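# Zip suitcase closed on near side, leave flat

## Task

Close the zipper of the suitcase along its side nearest the robot, so the suitcase ends up lying flat and still the same side up; the closure must hold on its own without the robot keeping it there, and the grippers must release and pull away at the end.

## Robot and tools

ROBOT. Two arms, left_arm and right_arm, each with a two-finger parallel gripper. Bases in the scene frame: left_arm at (+0.047, +0.334, 0) m, quat_wxyz (+0.997, 0, 0, -0.073); right_arm at (+0.022, -0.322, 0) m, quat_wxyz (+0.995, 0, 0, -0.096). The names are labels only, not image sides.

FRAME. One shared scene frame: origin on the table top midway between the arms, +z up, +x outward over the table, +y toward left_arm. Positions are in metres; orientations are quaternions written w first (qw, qx, qy, qz). A gripper's fingers extend along its own +z and close along its own y. end_effector_position is the spot between the pads, roughly 1 cm short of the fingertips. Reported hand positions may be slightly wrong, more so when the arm is stretched out.

ROW FORMAT (used by both motion tools). One flat list of 16 numbers covering both arms, always all 16 even if one arm is idle: left_arm x, y, z, qw, qx, qy, qz, opening, then right_arm x, y, z, qw, qx, qy, qz, opening. x, y, z and the quaternion are an absolute pose target for that gripper in the scene frame, not an offset. Opening runs -1 (closed) to +1 (fully open, 0.093 m). To keep an arm still, repeat its last reported pose and intended opening every call; to hold an orientation, resend the same quaternion rather than copying a drifted reading.

execute_actions(actions): a list of up to 15 actions; each action is a list of up to 15 rows, one row per 1/30 s step. If fewer than 15 rows, the last row is held for the remaining steps. An empty list just returns state and images. A target lying over 0.6 m from the gripper's current position along any of its axes causes that action to be rejected for both arms; a malformed action or a failing first action cancels the whole call.

move(target, speed, blocking): target is one 16-number row. Both grippers travel in straight lines, finishing together, over 0.5 to 10 s (cut off at 10 s). speed is the path top speed in m/s, 0.002 to 0.5, default 0.25; rotation is capped at twice that in rad/s. Openings are applied when the move begins. Paths ignore obstacles and the other arm; real motion lags, strays and can overshoot speed. Faster contact and targets set deeper past a surface mean harder pushes. blocking=false returns after 0.5 s while motion continues; then call wait or stop before sending anything else. The result adds a "move:" line with the ending (done, off_target, moving, held, fault), and any limits (paced = pose clipped; held = some steps blocked, after which the arm may jump fast), plus each gripper's distance from its target.

wait(seconds): 0 to 10; lets the scene run with last commands held; returns early when a running move finishes. stop(): brakes a running move; needs stopping room; fingers keep moving. zoom_image(camera, region): region [x0, y0, x1, y1] pixels, at most 504x504, from cam_head_left, cam_head_right, cam_high, cam_left_wrist or cam_right_wrist (all 504x504). read_manual(section) only returns licence text. finished_scene(scene) closes the current scene by its number, irreversibly, and reports success.

CONTROL DETAILS. Each step the commanded pose is limited to within 70 mm and 16 degrees of the measured one, then solved by damped inverse kinematics, favouring position over orientation. Far targets need several actions; after an action an arm only continues to its last clipped pose. Joint friction can leave the hand up to about 31 mm off, and very small commands may not move it. Elbows stop just before full extension. "Hand target" lines show what each arm is currently driving toward. A "pose unreachable" line means a clearance check altered or blocked that arm's command. Joint ranges (rad): waist -2.618 to 3.054, shoulder 0 to 3.142, elbow 0 to 3.142, wrist pitch -1.571 to 1.571, wrist yaw -1.571 to 1.571, wrist roll -2.094 to 2.094.

RESULT LINES. The state line lists, per arm, gripper position and quaternion. grip_measured is the finger motor on the -1..+1 scale; pads meet near -0.94 and each millimetre of object width adds about 0.0208; per-gripper bias up to 0.02. It keeps moving toward the sent number after the pads touch, so it barely reveals contact. Sending a number lower than the object's width reading squeezes harder, up to about 50 to 62 N per pad (less on thin parts). Keep sending the closing number to keep a grasp. The last value in each arm's Joint positions is pad gap in metres, valid only when nothing blocks the fingers. FAULT or OVER-TEMPERATURE FAULT lines mean an arm stopped; MOTOR HOT appears from 75 °C, a 10 s stop at 90 °C, and at 100 °C the arm goes limp and drops. Avoid long heavy holding.

AVOID. Knocking anything off the table (fails the task), the arms colliding or pressing on each other, drops, slips, slamming into things and very hard pushes. Finish with the zipper closed by itself, suitcase flat and upright, grippers opened and withdrawn.

Each tool is called after "Request:" by a JSON object that holds its "api" and its "payload", one argument or row to a line.

## Session

Request:
{"api": "execute_actions", "payload": {
  "actions": []
}}

Scene clock: 0.00 s.
left_arm: end_effector_position=(+0.1863, -0.0282, +0.3392) grip_measured=+0.996 end_effector_quat_wxyz=(+0.504, +0.671, +0.265, -0.475) | right_arm: end_effector_position=(+0.1303, -0.7439, +0.3055) grip_measured=+1.000 end_effector_quat_wxyz=(-0.155, +0.418, +0.624, -0.642)
Joint positions: left_arm=[-0.651  1.352  1.041  0.211  1.151  0.53   0.093] | right_arm=[-0.735  1.834  1.66  -0.73   1.409 -0.319  0.093]
Joint velocities: left_arm=[-0.002  0.002  0.002  0.022 -0.022 -0.007  0.   ] | right_arm=[ 0.007  0.022  0.007 -0.007 -0.051 -0.007  0.   ]
Hand target (left_arm): +0.186, -0.028, +0.339; +0.504, +0.671, +0.265, -0.475
Hand target (right_arm): +0.130, -0.744, +0.305; -0.155, +0.418, +0.624, -0.642

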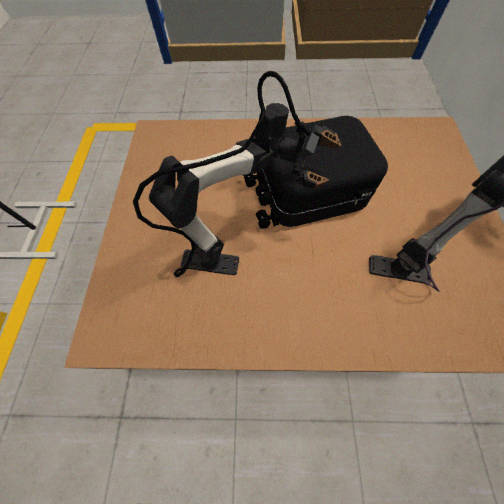

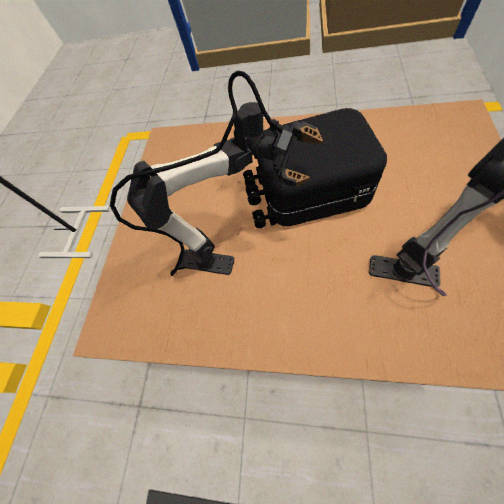

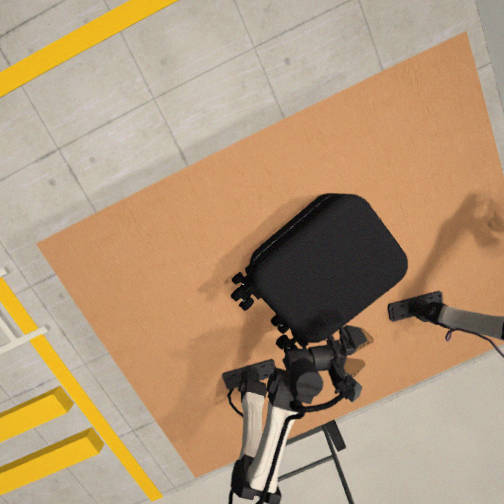

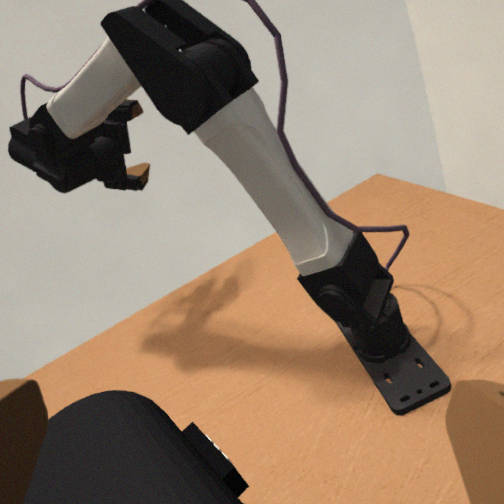

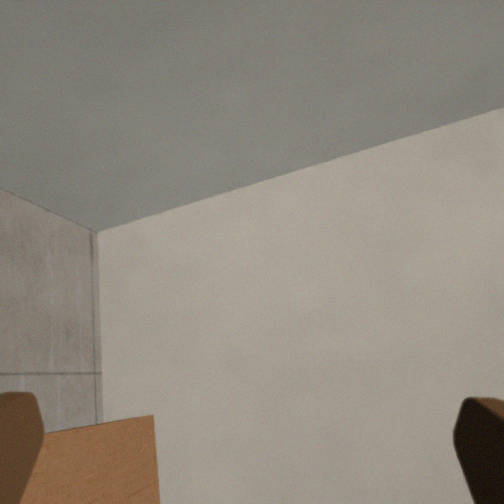

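Request:
{"api": "zoom_image", "payload": {
  "camera": "cam_head_right",
  "region": [230, 150, 400, 240]
}}

Request:
{"api": "zoom_image", "payload": {
  "camera": "cam_head_left",
  "region": [230, 150, 400, 240]
}}

Region (230, 150, 400, 240) of cam_head_right's 504x504 image, scaled by 2.965, with more detail than that image has; it fills the top 267 rows of this view, and the rest is white.

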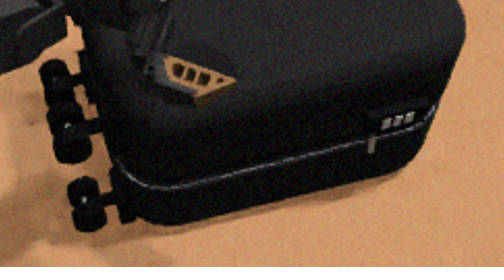

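Region (230, 150, 400, 240) of cam_head_left's 504x504 image, scaled by 2.965, with more detail than that image has; it fills the top 267 rows of this view, and the rest is white.

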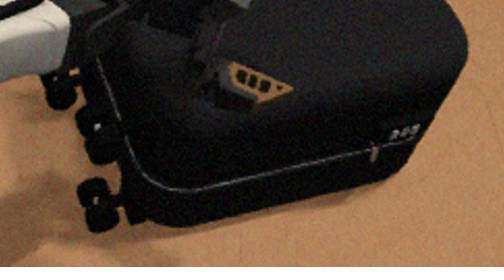

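Request:
{"api": "move", "payload": {
  "target": [0.06,0.0,0.27,0.621,0.198,0.740,-0.166,1,0.1303,-0.7439,0.3055,-0.155,0.418,0.624,-0.642,1],
  "speed": 0.3
}}

Scene clock: 12.53 s.
left_arm: end_effector_position=(+0.0662, +0.0016, +0.2690) grip_measured=+0.996 end_effector_quat_wxyz=(+0.612, +0.199, +0.748, -0.165) | right_arm: end_effector_position=(+0.1302, -0.7439, +0.3054) grip_measured=+1.000 end_effector_quat_wxyz=(-0.155, +0.418, +0.624, -0.642)
Joint positions: left_arm=[-1.886  1.513  1.256 -1.013 -1.363 -1.267  0.093] | right_arm=[-0.735  1.834  1.66  -0.731  1.409 -0.319  0.093]
Joint velocities: left_arm=[-0.002  0.017  0.042 -0.139 -0.007 -0.212 -0.   ] | right_arm=[-0.007 -0.012 -0.007 -0.007 -0.066 -0.007  0.   ]
Hand target (left_arm): +0.065, -0.000, +0.267; +0.607, +0.199, +0.752, -0.163
Hand target (right_arm): +0.130, -0.744, +0.306; -0.155, +0.418, +0.624, -0.642
Off the commanded pose (left_arm): 0.007 m, 1 deg.
Off the commanded pose (right_arm): 0.000 m, 0 deg.
move: done

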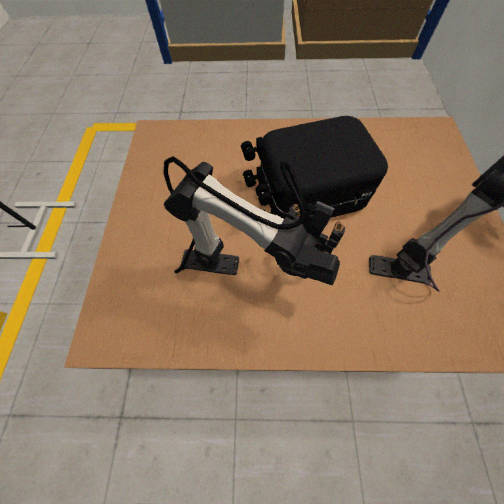

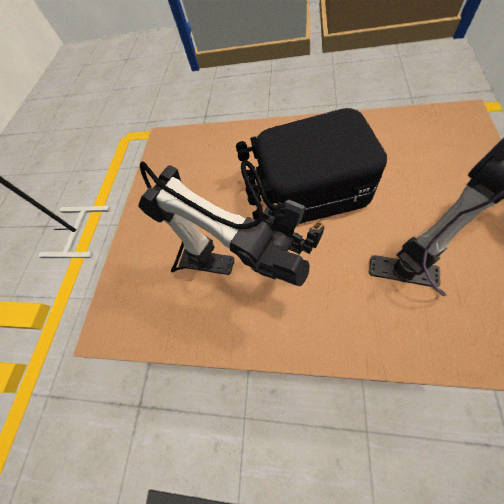

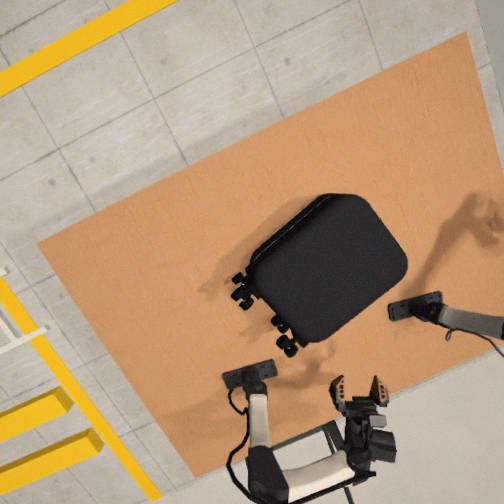

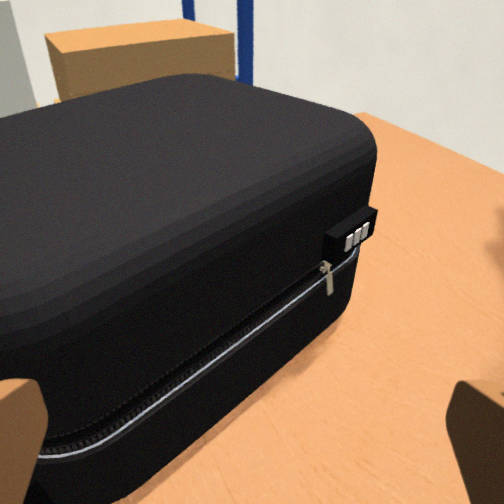

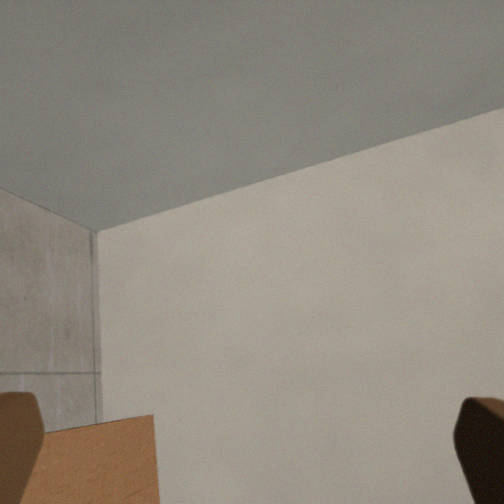

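Request:
{"api": "zoom_image", "payload": {
  "camera": "cam_left_wrist",
  "region": [260, 190, 400, 330]
}}

Request:
{"api": "zoom_image", "payload": {
  "camera": "cam_left_wrist",
  "region": [0, 300, 250, 504]
}}

Region (260, 190, 400, 330) of cam_left_wrist's 504x504 image, scaled by 3.600, with more detail than that image has.

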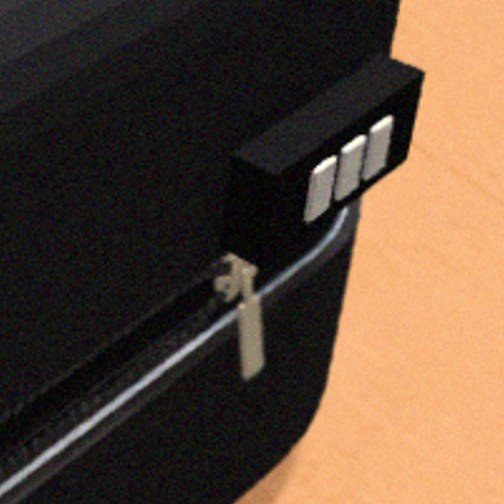

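Region (0, 300, 250, 504) of cam_left_wrist's 504x504 image, scaled by 2.016, with more detail than that image has; it fills the top 411 rows of this view, and the rest is white.

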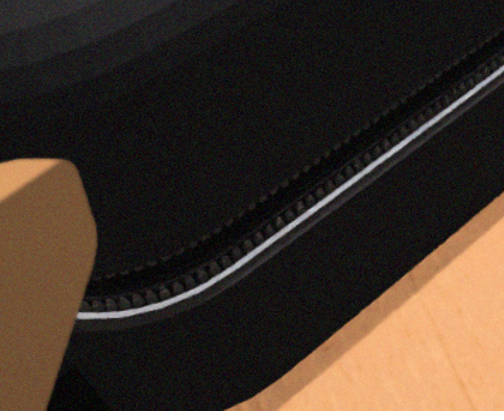

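Request:
{"api": "move", "payload": {
  "target": [0.27,0.04,0.33,0.305,0.427,0.837,-0.155,-1,0.28,-0.46,0.32,0.496,0.323,0.779,-0.206,0],
  "speed": 0.3
}}

Scene clock: 35.87 s.
left_arm: end_effector_position=(+0.2637, +0.0414, +0.3342) grip_measured=-0.996 end_effector_quat_wxyz=(+0.323, +0.426, +0.830, -0.158) | right_arm: end_effector_position=(+0.2834, -0.4696, +0.3162) grip_measured=+0.002 end_effector_quat_wxyz=(+0.492, +0.318, +0.780, -0.220)
Joint positions: left_arm=[-0.79   1.457  1.797 -1.174 -0.004  0.014  0.   ] | right_arm=[-0.041  0.932  1.085 -0.654  0.515  0.23   0.045]
Joint velocities: left_arm=[ 0.007 -0.002 -0.012 -0.095  0.066 -0.066  0.   ] | right_arm=[-0.017  0.017 -0.002  0.037 -0.11   0.051 -0.   ]
Hand target (left_arm): +0.265, +0.040, +0.333; +0.316, +0.431, +0.830, -0.158
Hand target (right_arm): +0.282, -0.466, +0.316; +0.502, +0.318, +0.776, -0.213
Off the commanded pose (left_arm): 0.008 m, 2 deg.
Off the commanded pose (right_arm): 0.011 m, 2 deg.
move: off_target (right_arm)

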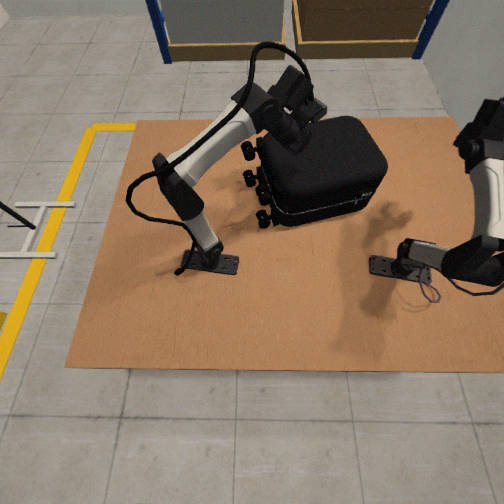

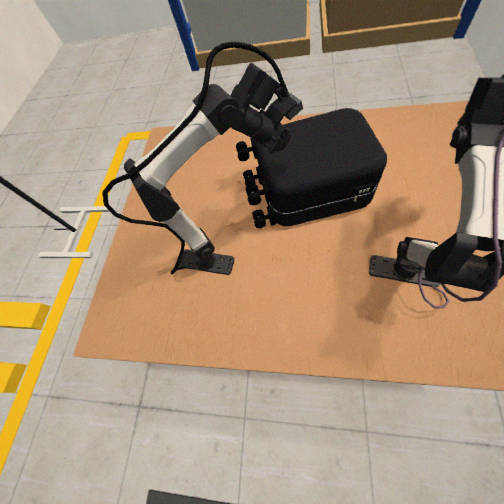

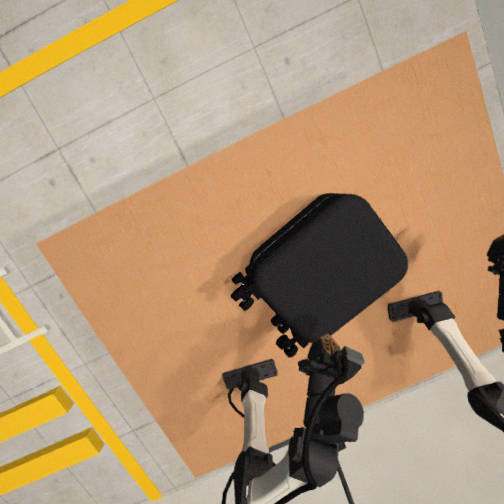

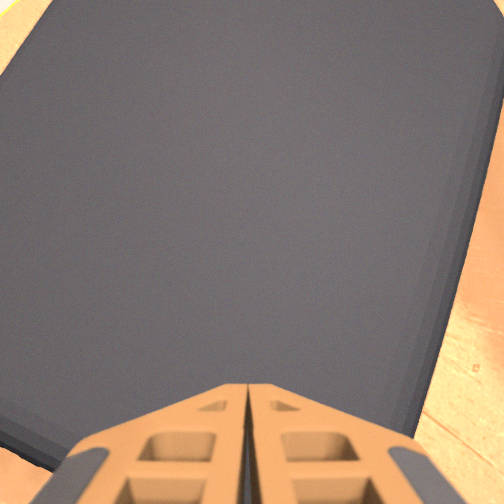

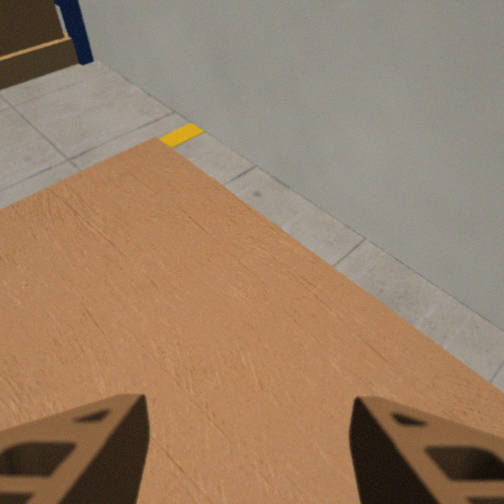

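Request:
{"api": "move", "payload": {
  "target": [0.28,0.02,0.29,0.305,0.427,0.837,-0.155,-1,0.27,-0.20,0.32,0.533,-0.1,0.837,0.064,0],
  "speed": 0.3
}}

Request:
{"api": "move", "payload": {
  "target": [0.28,0.02,0.29,0.305,0.427,0.837,-0.155,-1,0.15,-0.16,0.28,0.533,-0.1,0.837,0.064,0],
  "speed": 0.2
}}

Scene clock: 39.57 s.
left_arm: end_effector_position=(+0.2781, +0.0214, +0.3024) grip_measured=-0.996 end_effector_quat_wxyz=(+0.318, +0.428, +0.832, -0.156) | right_arm: end_effector_position=(+0.2716, -0.2096, +0.3285) grip_measured=+0.002 end_effector_quat_wxyz=(+0.548, -0.090, +0.829, +0.065)
Joint positions: left_arm=[-0.79   1.494  1.693 -1.046 -0.002  0.015  0.   ] | right_arm=[ 0.857  0.808  1.07  -0.7    0.402  0.19   0.045]
Joint velocities: left_arm=[ 0.002 -0.002  0.002 -0.022  0.037 -0.007  0.   ] | right_arm=[ 0.017 -0.002  0.002 -0.022 -0.037 -0.051 -0.001]
Hand target (left_arm): +0.280, +0.019, +0.291; +0.305, +0.427, +0.837, -0.155
Hand target (right_arm): +0.275, -0.203, +0.319; +0.541, -0.101, +0.833, +0.063
Off the commanded pose (left_arm): 0.013 m, 2 deg.
Off the commanded pose (right_arm): 0.013 m, 2 deg.
move: off_target (left_arm, right_arm)

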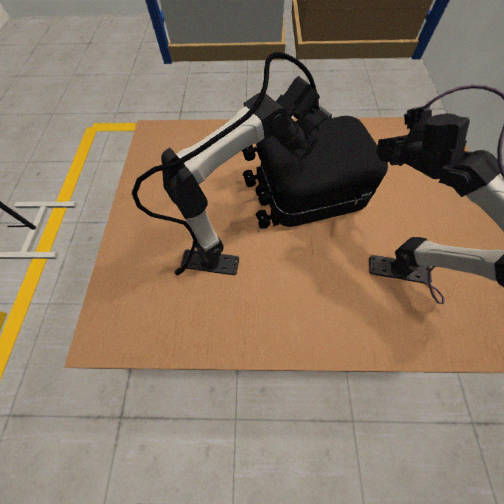

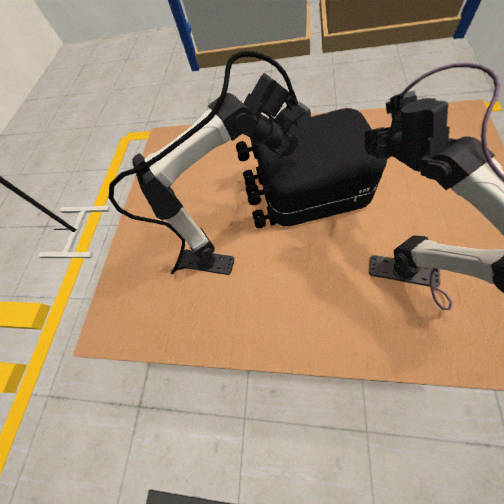

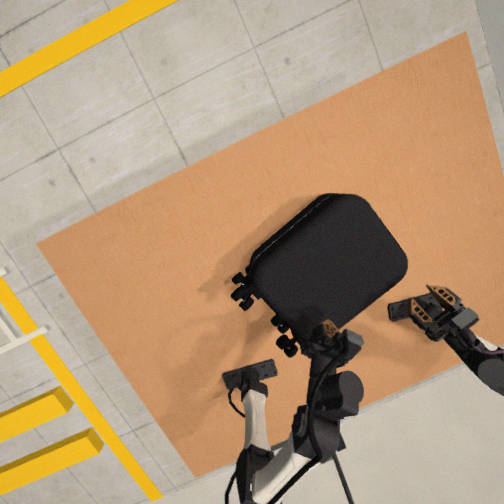

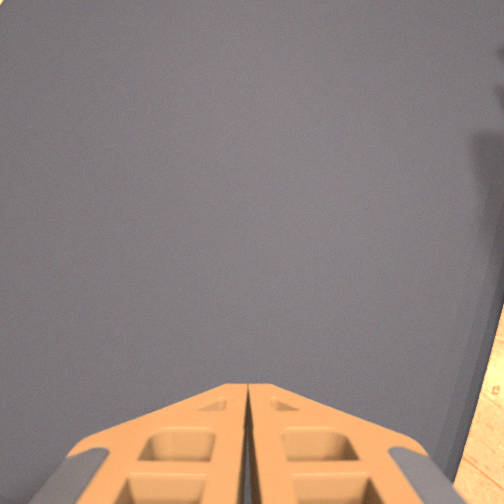

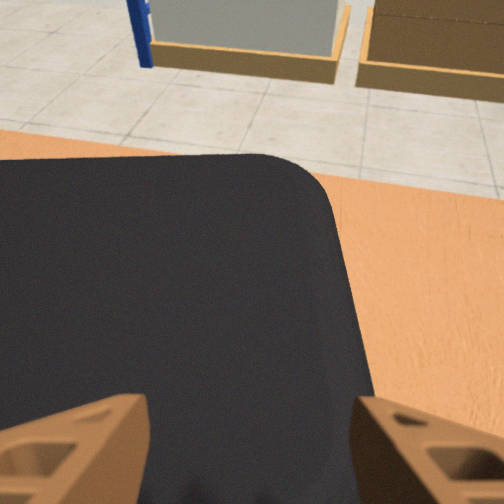

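Scene clock: 41.23 s.
left_arm: end_effector_position=(+0.2784, +0.0210, +0.3029) grip_measured=-0.996 end_effector_quat_wxyz=(+0.319, +0.428, +0.831, -0.157) | right_arm: end_effector_position=(+0.1545, -0.1622, +0.2752) grip_measured=+0.002 end_effector_quat_wxyz=(+0.532, -0.104, +0.838, +0.067)
Joint positions: left_arm=[-0.79   1.494  1.693 -1.043 -0.002  0.015  0.   ] | right_arm=[ 1.884  0.956  1.076 -1.426  1.114  1.277  0.045]
Joint velocities: left_arm=[ 0.002 -0.012 -0.002  0.037 -0.037  0.051  0.   ] | right_arm=[-0.007 -0.007 -0.002 -0.051 -0.037  0.095 -0.001]
Hand target (left_arm): +0.280, +0.020, +0.290; +0.305, +0.427, +0.837, -0.155
Hand target (right_arm): +0.154, -0.158, +0.281; +0.536, -0.102, +0.835, +0.069
Off the commanded pose (left_arm): 0.013 m, 2 deg.
Off the commanded pose (right_arm): 0.007 m, 1 deg.
move: off_target (left_arm)

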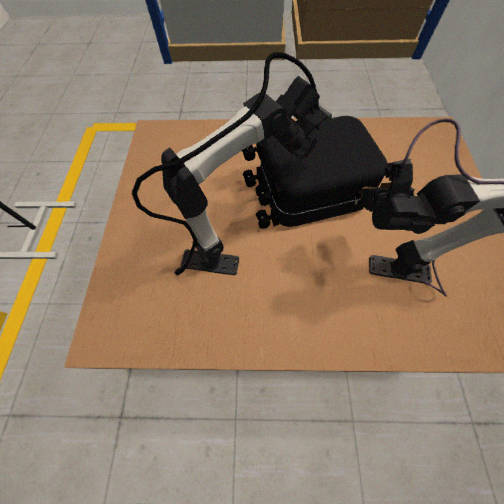

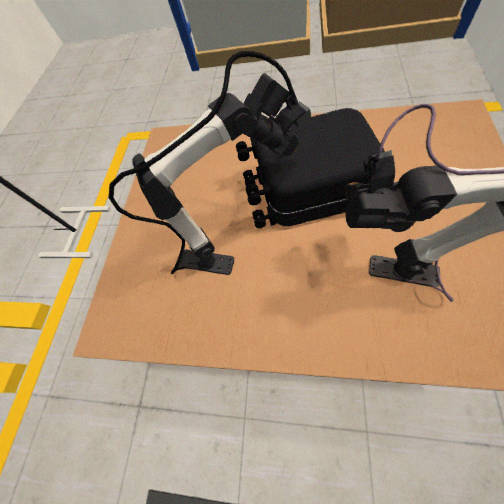

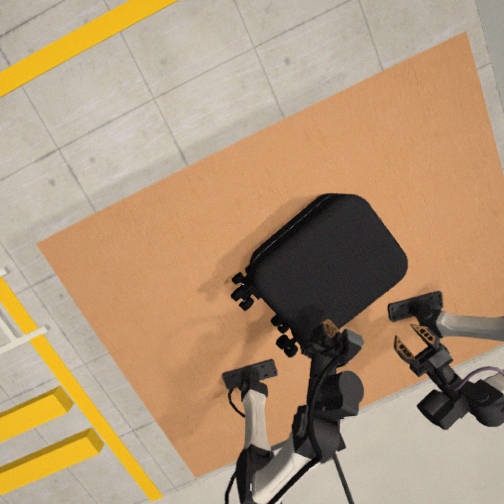

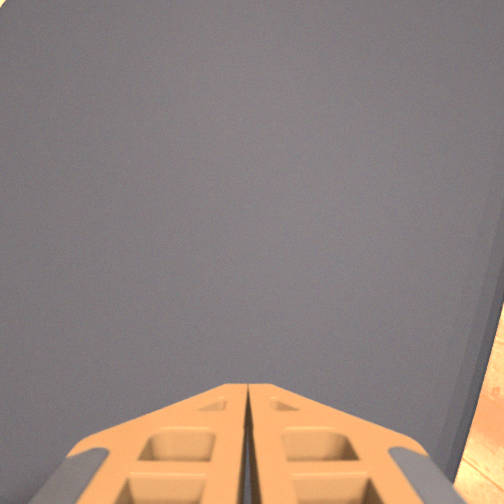

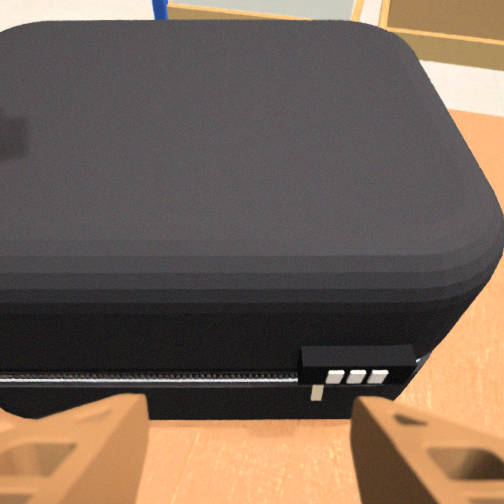

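Request:
{"api": "move", "payload": {
  "target": [0.28,0.02,0.25,0.305,0.427,0.837,-0.155,-1,0.18,-0.195,0.13,0.533,-0.1,0.837,0.064,-0.3],
  "speed": 0.12
}}

Scene clock: 46.90 s.
left_arm: end_effector_position=(+0.2821, +0.0160, +0.2498) grip_measured=-0.996 end_effector_quat_wxyz=(+0.304, +0.430, +0.837, -0.149) | right_arm: end_effector_position=(+0.1782, -0.1922, +0.1341) grip_measured=-0.298 end_effector_quat_wxyz=(+0.532, -0.100, +0.838, +0.061)
Joint positions: left_arm=[-0.79   1.479  1.48  -0.881 -0.002  0.015  0.   ] | right_arm=[ 1.675  0.595  0.378 -0.762  1.032  0.902  0.031]
Joint velocities: left_arm=[ 0.002 -0.012  0.002 -0.022 -0.081  0.037  0.   ] | right_arm=[-0.012  0.002  0.012 -0.037  0.037 -0.051  0.   ]
Hand target (left_arm): +0.281, +0.019, +0.250; +0.305, +0.427, +0.837, -0.155
Hand target (right_arm): +0.179, -0.195, +0.129; +0.533, -0.099, +0.838, +0.062
Off the commanded pose (left_arm): 0.005 m, 1 deg.
Off the commanded pose (right_arm): 0.005 m, 0 deg.
move: done

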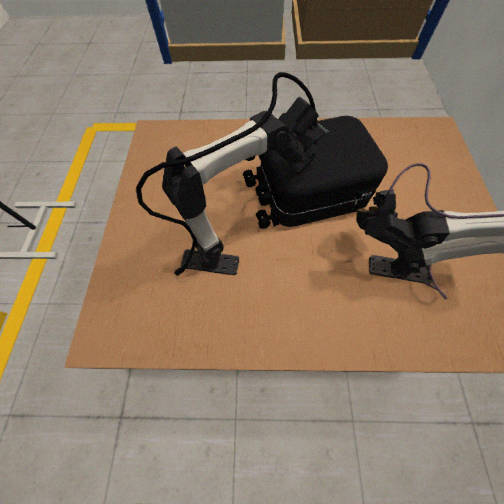

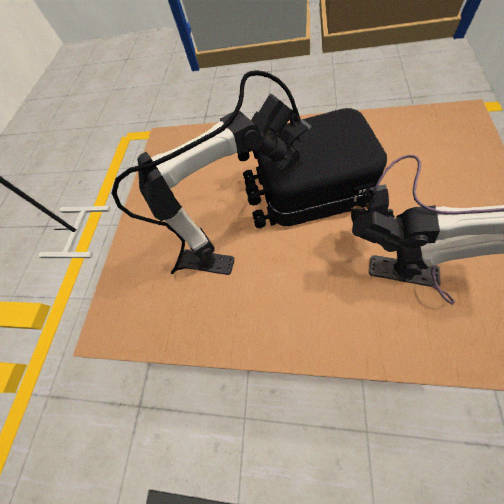

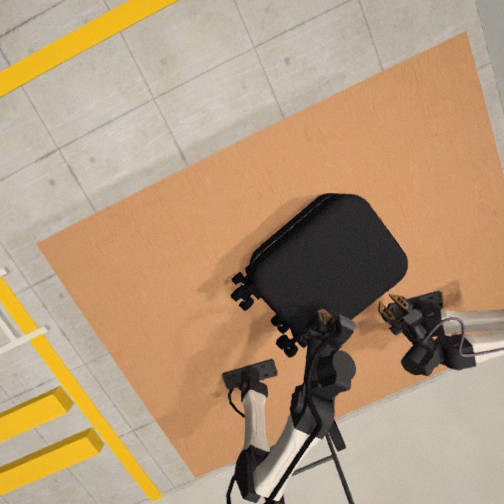

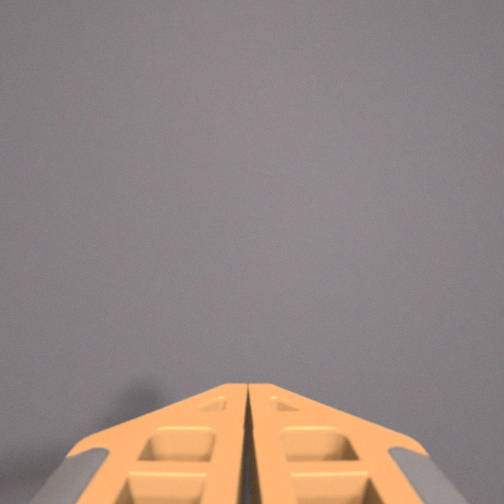

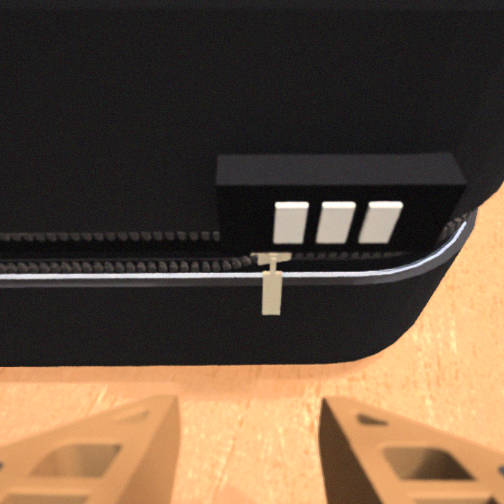

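Request:
{"api": "move", "payload": {
  "target": [0.28,0.02,0.225,0.305,0.427,0.837,-0.155,-1,0.205,-0.195,0.092,0.584,-0.0955,0.803,0.0694,-0.4],
  "speed": 0.06
}}

Scene clock: 52.80 s.
left_arm: end_effector_position=(+0.2826, +0.0153, +0.2436) grip_measured=-0.996 end_effector_quat_wxyz=(+0.327, +0.426, +0.828, -0.161) | right_arm: end_effector_position=(+0.2039, -0.1935, +0.0950) grip_measured=-0.398 end_effector_quat_wxyz=(+0.581, -0.096, +0.806, +0.064)
Joint positions: left_arm=[-0.79   1.433  1.378 -0.77  -0.002  0.015  0.   ] | right_arm=[ 1.48   0.491  0.06  -0.169  0.973  0.506  0.026]
Joint velocities: left_arm=[-0.007  0.002  0.002 -0.066  0.022 -0.007  0.   ] | right_arm=[ 0.012 -0.002 -0.002  0.051 -0.066 -0.007 -0.   ]
Hand target (left_arm): +0.280, +0.020, +0.225; +0.305, +0.427, +0.837, -0.155
Hand target (right_arm): +0.204, -0.195, +0.091; +0.583, -0.094, +0.804, +0.067
Off the commanded pose (left_arm): 0.019 m, 3 deg.
Off the commanded pose (right_arm): 0.004 m, 1 deg.
move: off_target (left_arm)

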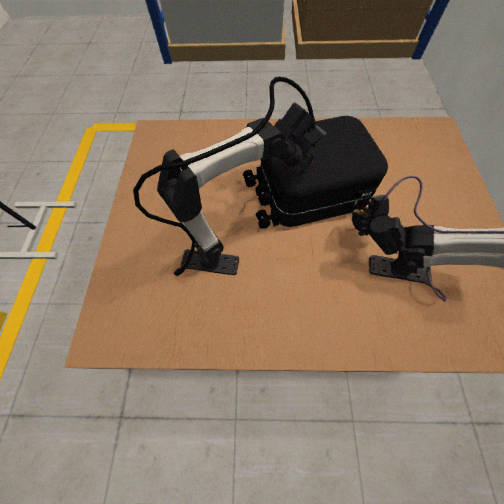

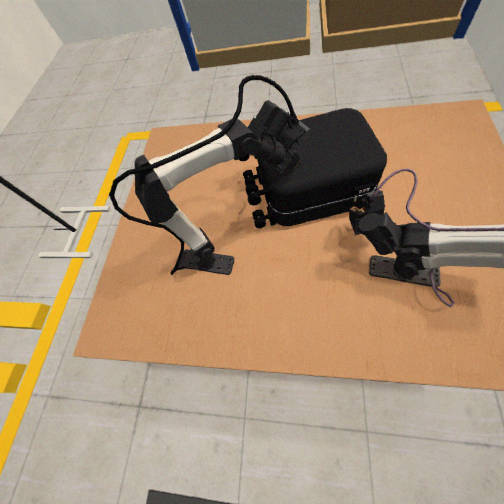

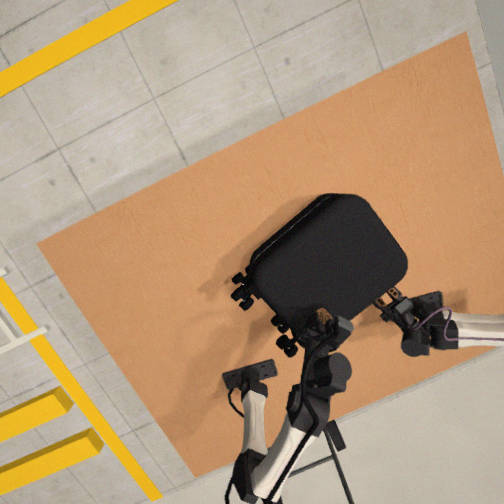

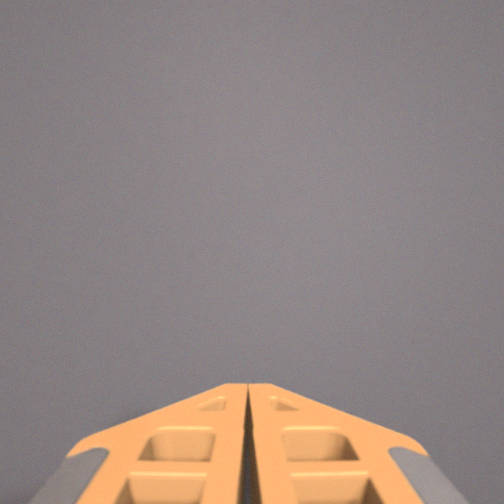

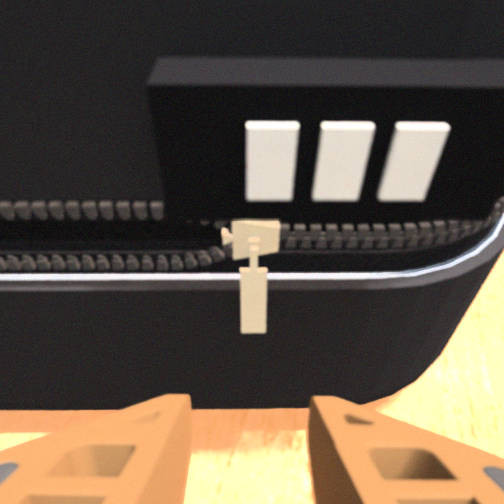

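Request:
{"api": "move", "payload": {
  "target": [0.28,0.02,0.215,0.305,0.427,0.837,-0.155,-1,0.230,-0.189,0.091,0.584,-0.0955,0.803,0.0694,-0.4],
  "speed": 0.03
}}

Scene clock: 56.93 s.
left_arm: end_effector_position=(+0.2826, +0.0153, +0.2429) grip_measured=-0.996 end_effector_quat_wxyz=(+0.337, +0.424, +0.824, -0.166) | right_arm: end_effector_position=(+0.2293, -0.1867, +0.1021) grip_measured=-0.398 end_effector_quat_wxyz=(+0.589, -0.088, +0.799, +0.080)
Joint positions: left_arm=[-0.79   1.413  1.342 -0.729 -0.002  0.015  0.   ] | right_arm=[1.271 0.606 0.035 0.143 0.787 0.338 0.026]
Joint velocities: left_arm=[-0.017  0.002  0.012  0.022  0.022 -0.022  0.   ] | right_arm=[ 0.027  0.002 -0.017 -0.037 -0.066  0.051  0.001]
Hand target (left_arm): +0.280, +0.020, +0.216; +0.305, +0.427, +0.837, -0.155
Hand target (right_arm): +0.229, -0.190, +0.091; +0.583, -0.095, +0.804, +0.069
Off the commanded pose (left_arm): 0.028 m, 4 deg.
Off the commanded pose (right_arm): 0.011 m, 2 deg.
move: off_target (left_arm, right_arm)

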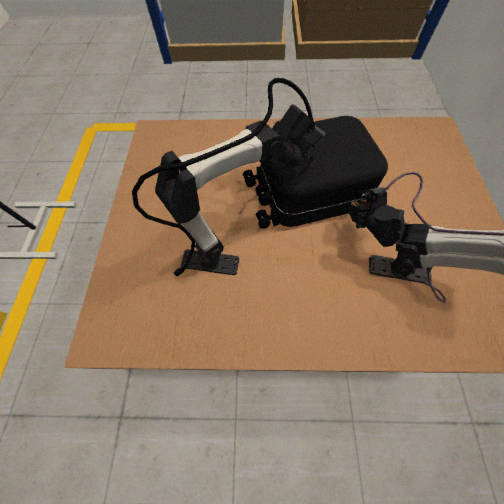

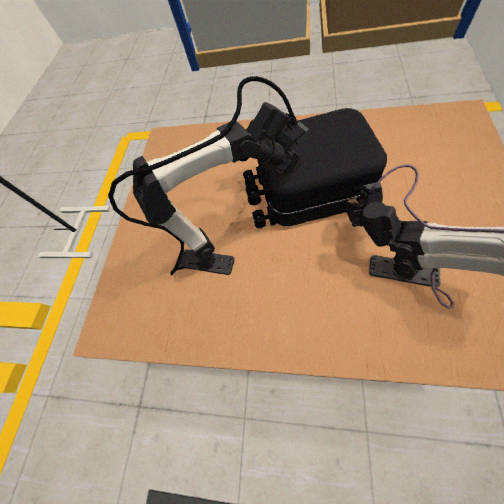

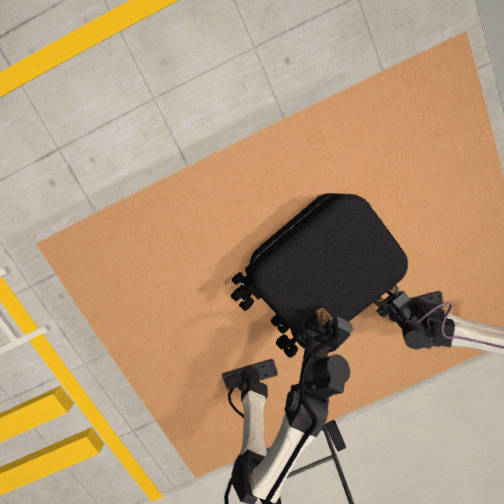

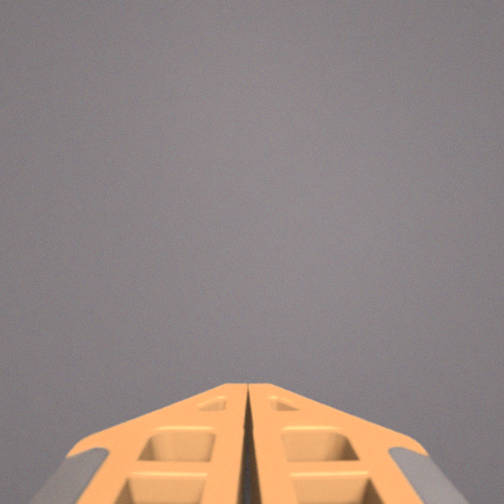

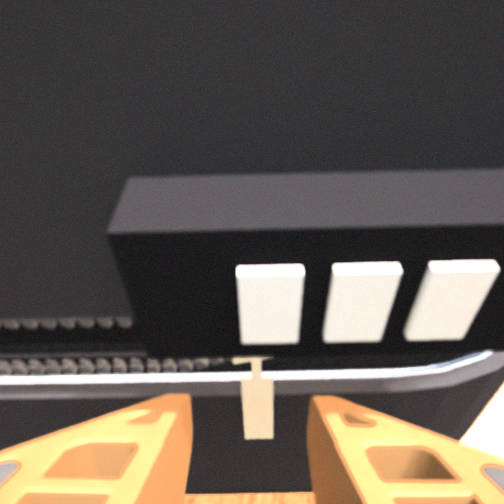

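Request:
{"api": "move", "payload": {
  "target": [0.28,0.02,0.22,0.305,0.427,0.837,-0.155,-1,0.235,-0.189,0.083,0.584,-0.0955,0.803,0.0694,-0.4],
  "speed": 0.03
}}

Scene clock: 59.17 s.
left_arm: end_effector_position=(+0.2827, +0.0157, +0.2440) grip_measured=-0.996 end_effector_quat_wxyz=(+0.339, +0.423, +0.824, -0.167) | right_arm: end_effector_position=(+0.2347, -0.1870, +0.0937) grip_measured=-0.398 end_effector_quat_wxyz=(+0.587, -0.087, +0.801, +0.076)
Joint positions: left_arm=[-0.789  1.41   1.342 -0.728 -0.002  0.015  0.   ] | right_arm=[1.234 0.695 0.012 0.259 0.758 0.321 0.026]
Joint velocities: left_arm=[-0.007  0.002  0.002 -0.081 -0.037 -0.022  0.   ] | right_arm=[-0.012  0.017  0.002 -0.007 -0.051  0.066  0.   ]
Hand target (left_arm): +0.280, +0.020, +0.221; +0.305, +0.426, +0.837, -0.156
Hand target (right_arm): +0.234, -0.190, +0.084; +0.581, -0.095, +0.805, +0.068
Off the commanded pose (left_arm): 0.025 m, 4 deg.
Off the commanded pose (right_arm): 0.011 m, 1 deg.
joint sent to its limit (right arm) — the command would take joint 3 (elbow) past its lower limit, so that joint was sent only as far as its limit.
move: off_target (left_arm, right_arm)

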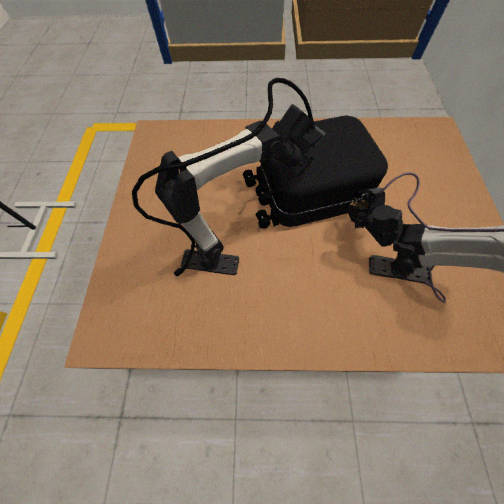

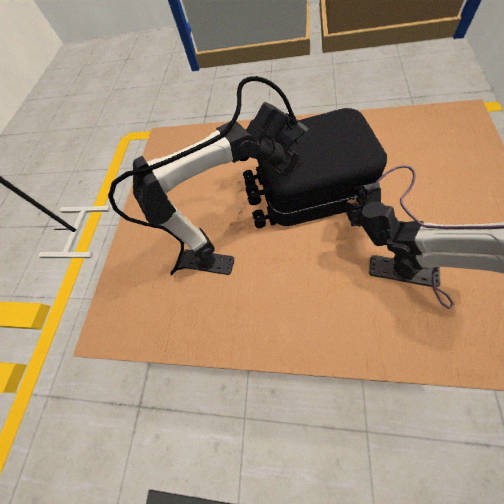

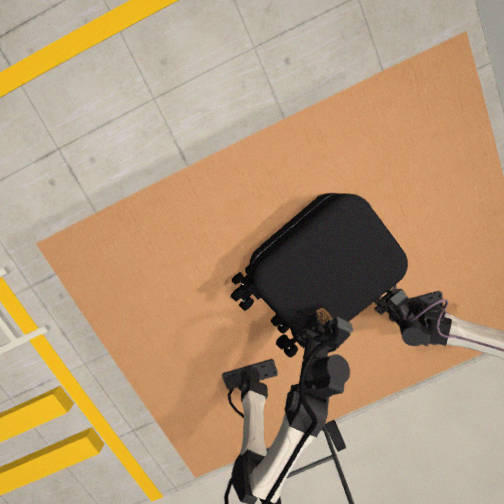

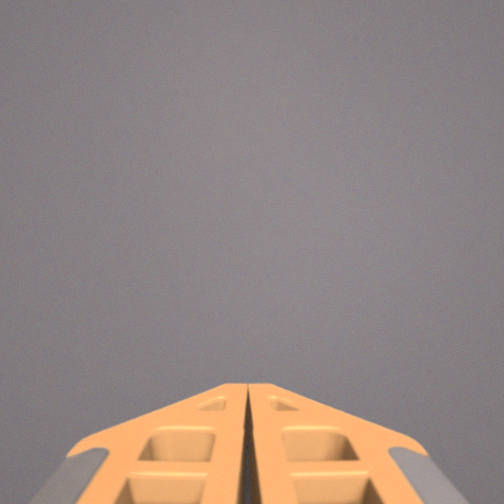

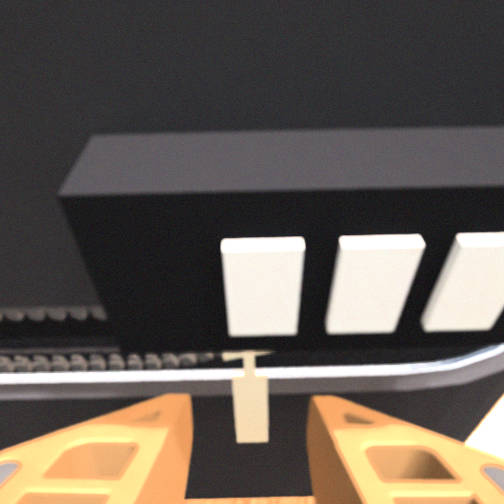

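Request:
{"api": "execute_actions", "payload": {
  "actions": [
    [[0.28,0.02,0.22,0.305,0.427,0.837,-0.155,-1,0.237,-0.1885,0.084,0.584,-0.0955,0.803,0.0694,-0.45],[0.28,0.02,0.22,0.305,0.427,0.837,-0.155,-1,0.238,-0.1885,0.084,0.584,-0.0955,0.803,0.0694,-0.5],[0.28,0.02,0.22,0.305,0.427,0.837,-0.155,-1,0.239,-0.188,0.084,0.584,-0.0955,0.803,0.0694,-0.55]],
    [[0.28,0.02,0.22,0.305,0.427,0.837,-0.155,-1,0.239,-0.188,0.084,0.584,-0.0955,0.803,0.0694,-0.7]]
  ]
}}

Scene clock: 62.37 s.
left_arm: end_effector_position=(+0.2832, +0.0156, +0.2444) grip_measured=-0.996 end_effector_quat_wxyz=(+0.340, +0.423, +0.823, -0.167) | right_arm: end_effector_position=(+0.2384, -0.1827, +0.0943) grip_measured=-0.697 end_effector_quat_wxyz=(+0.588, -0.092, +0.800, +0.082)
Joint positions: left_arm=[-0.788  1.41   1.342 -0.726 -0.002  0.015  0.   ] | right_arm=[1.209 0.742 0.012 0.326 0.72  0.299 0.012]
Joint velocities: left_arm=[ 0.012 -0.007 -0.012 -0.007  0.022 -0.007  0.   ] | right_arm=[-0.002  0.002 -0.012 -0.007 -0.007 -0.022 -0.001]
Hand target (left_arm): +0.280, +0.020, +0.221; +0.305, +0.427, +0.837, -0.156
Hand target (right_arm): +0.238, -0.188, +0.085; +0.583, -0.096, +0.804, +0.069
Off the commanded pose (left_arm): 0.025 m, 5 deg.
Off the commanded pose (right_arm): 0.012 m, 2 deg.
joint sent to its limit (right arm) — the command would take joint 3 (elbow) past its lower limit, so that joint was sent only as far as its limit.

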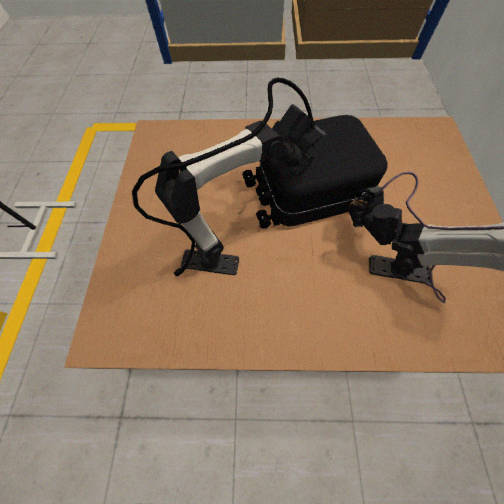

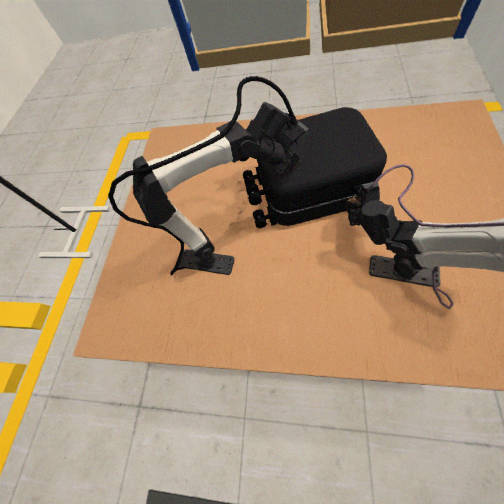

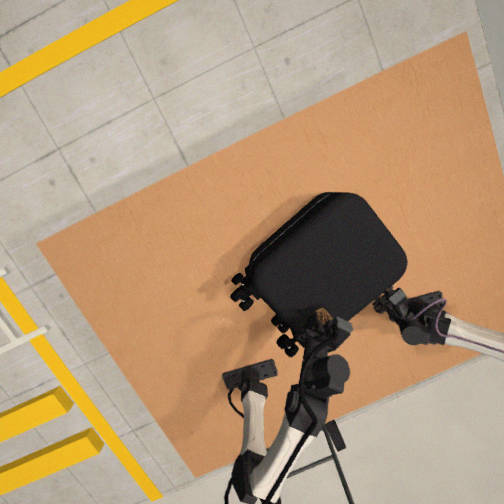

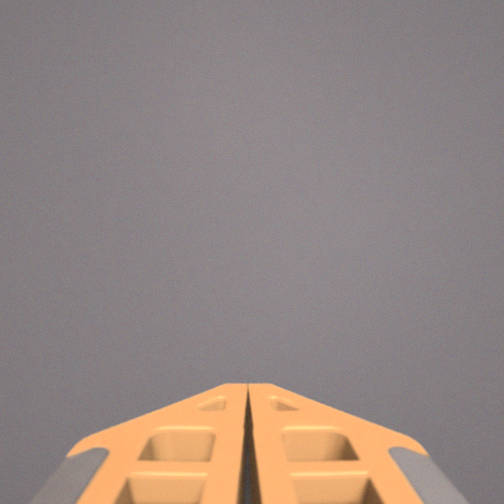

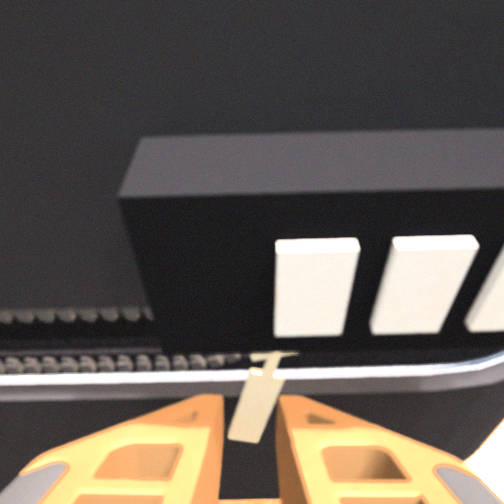

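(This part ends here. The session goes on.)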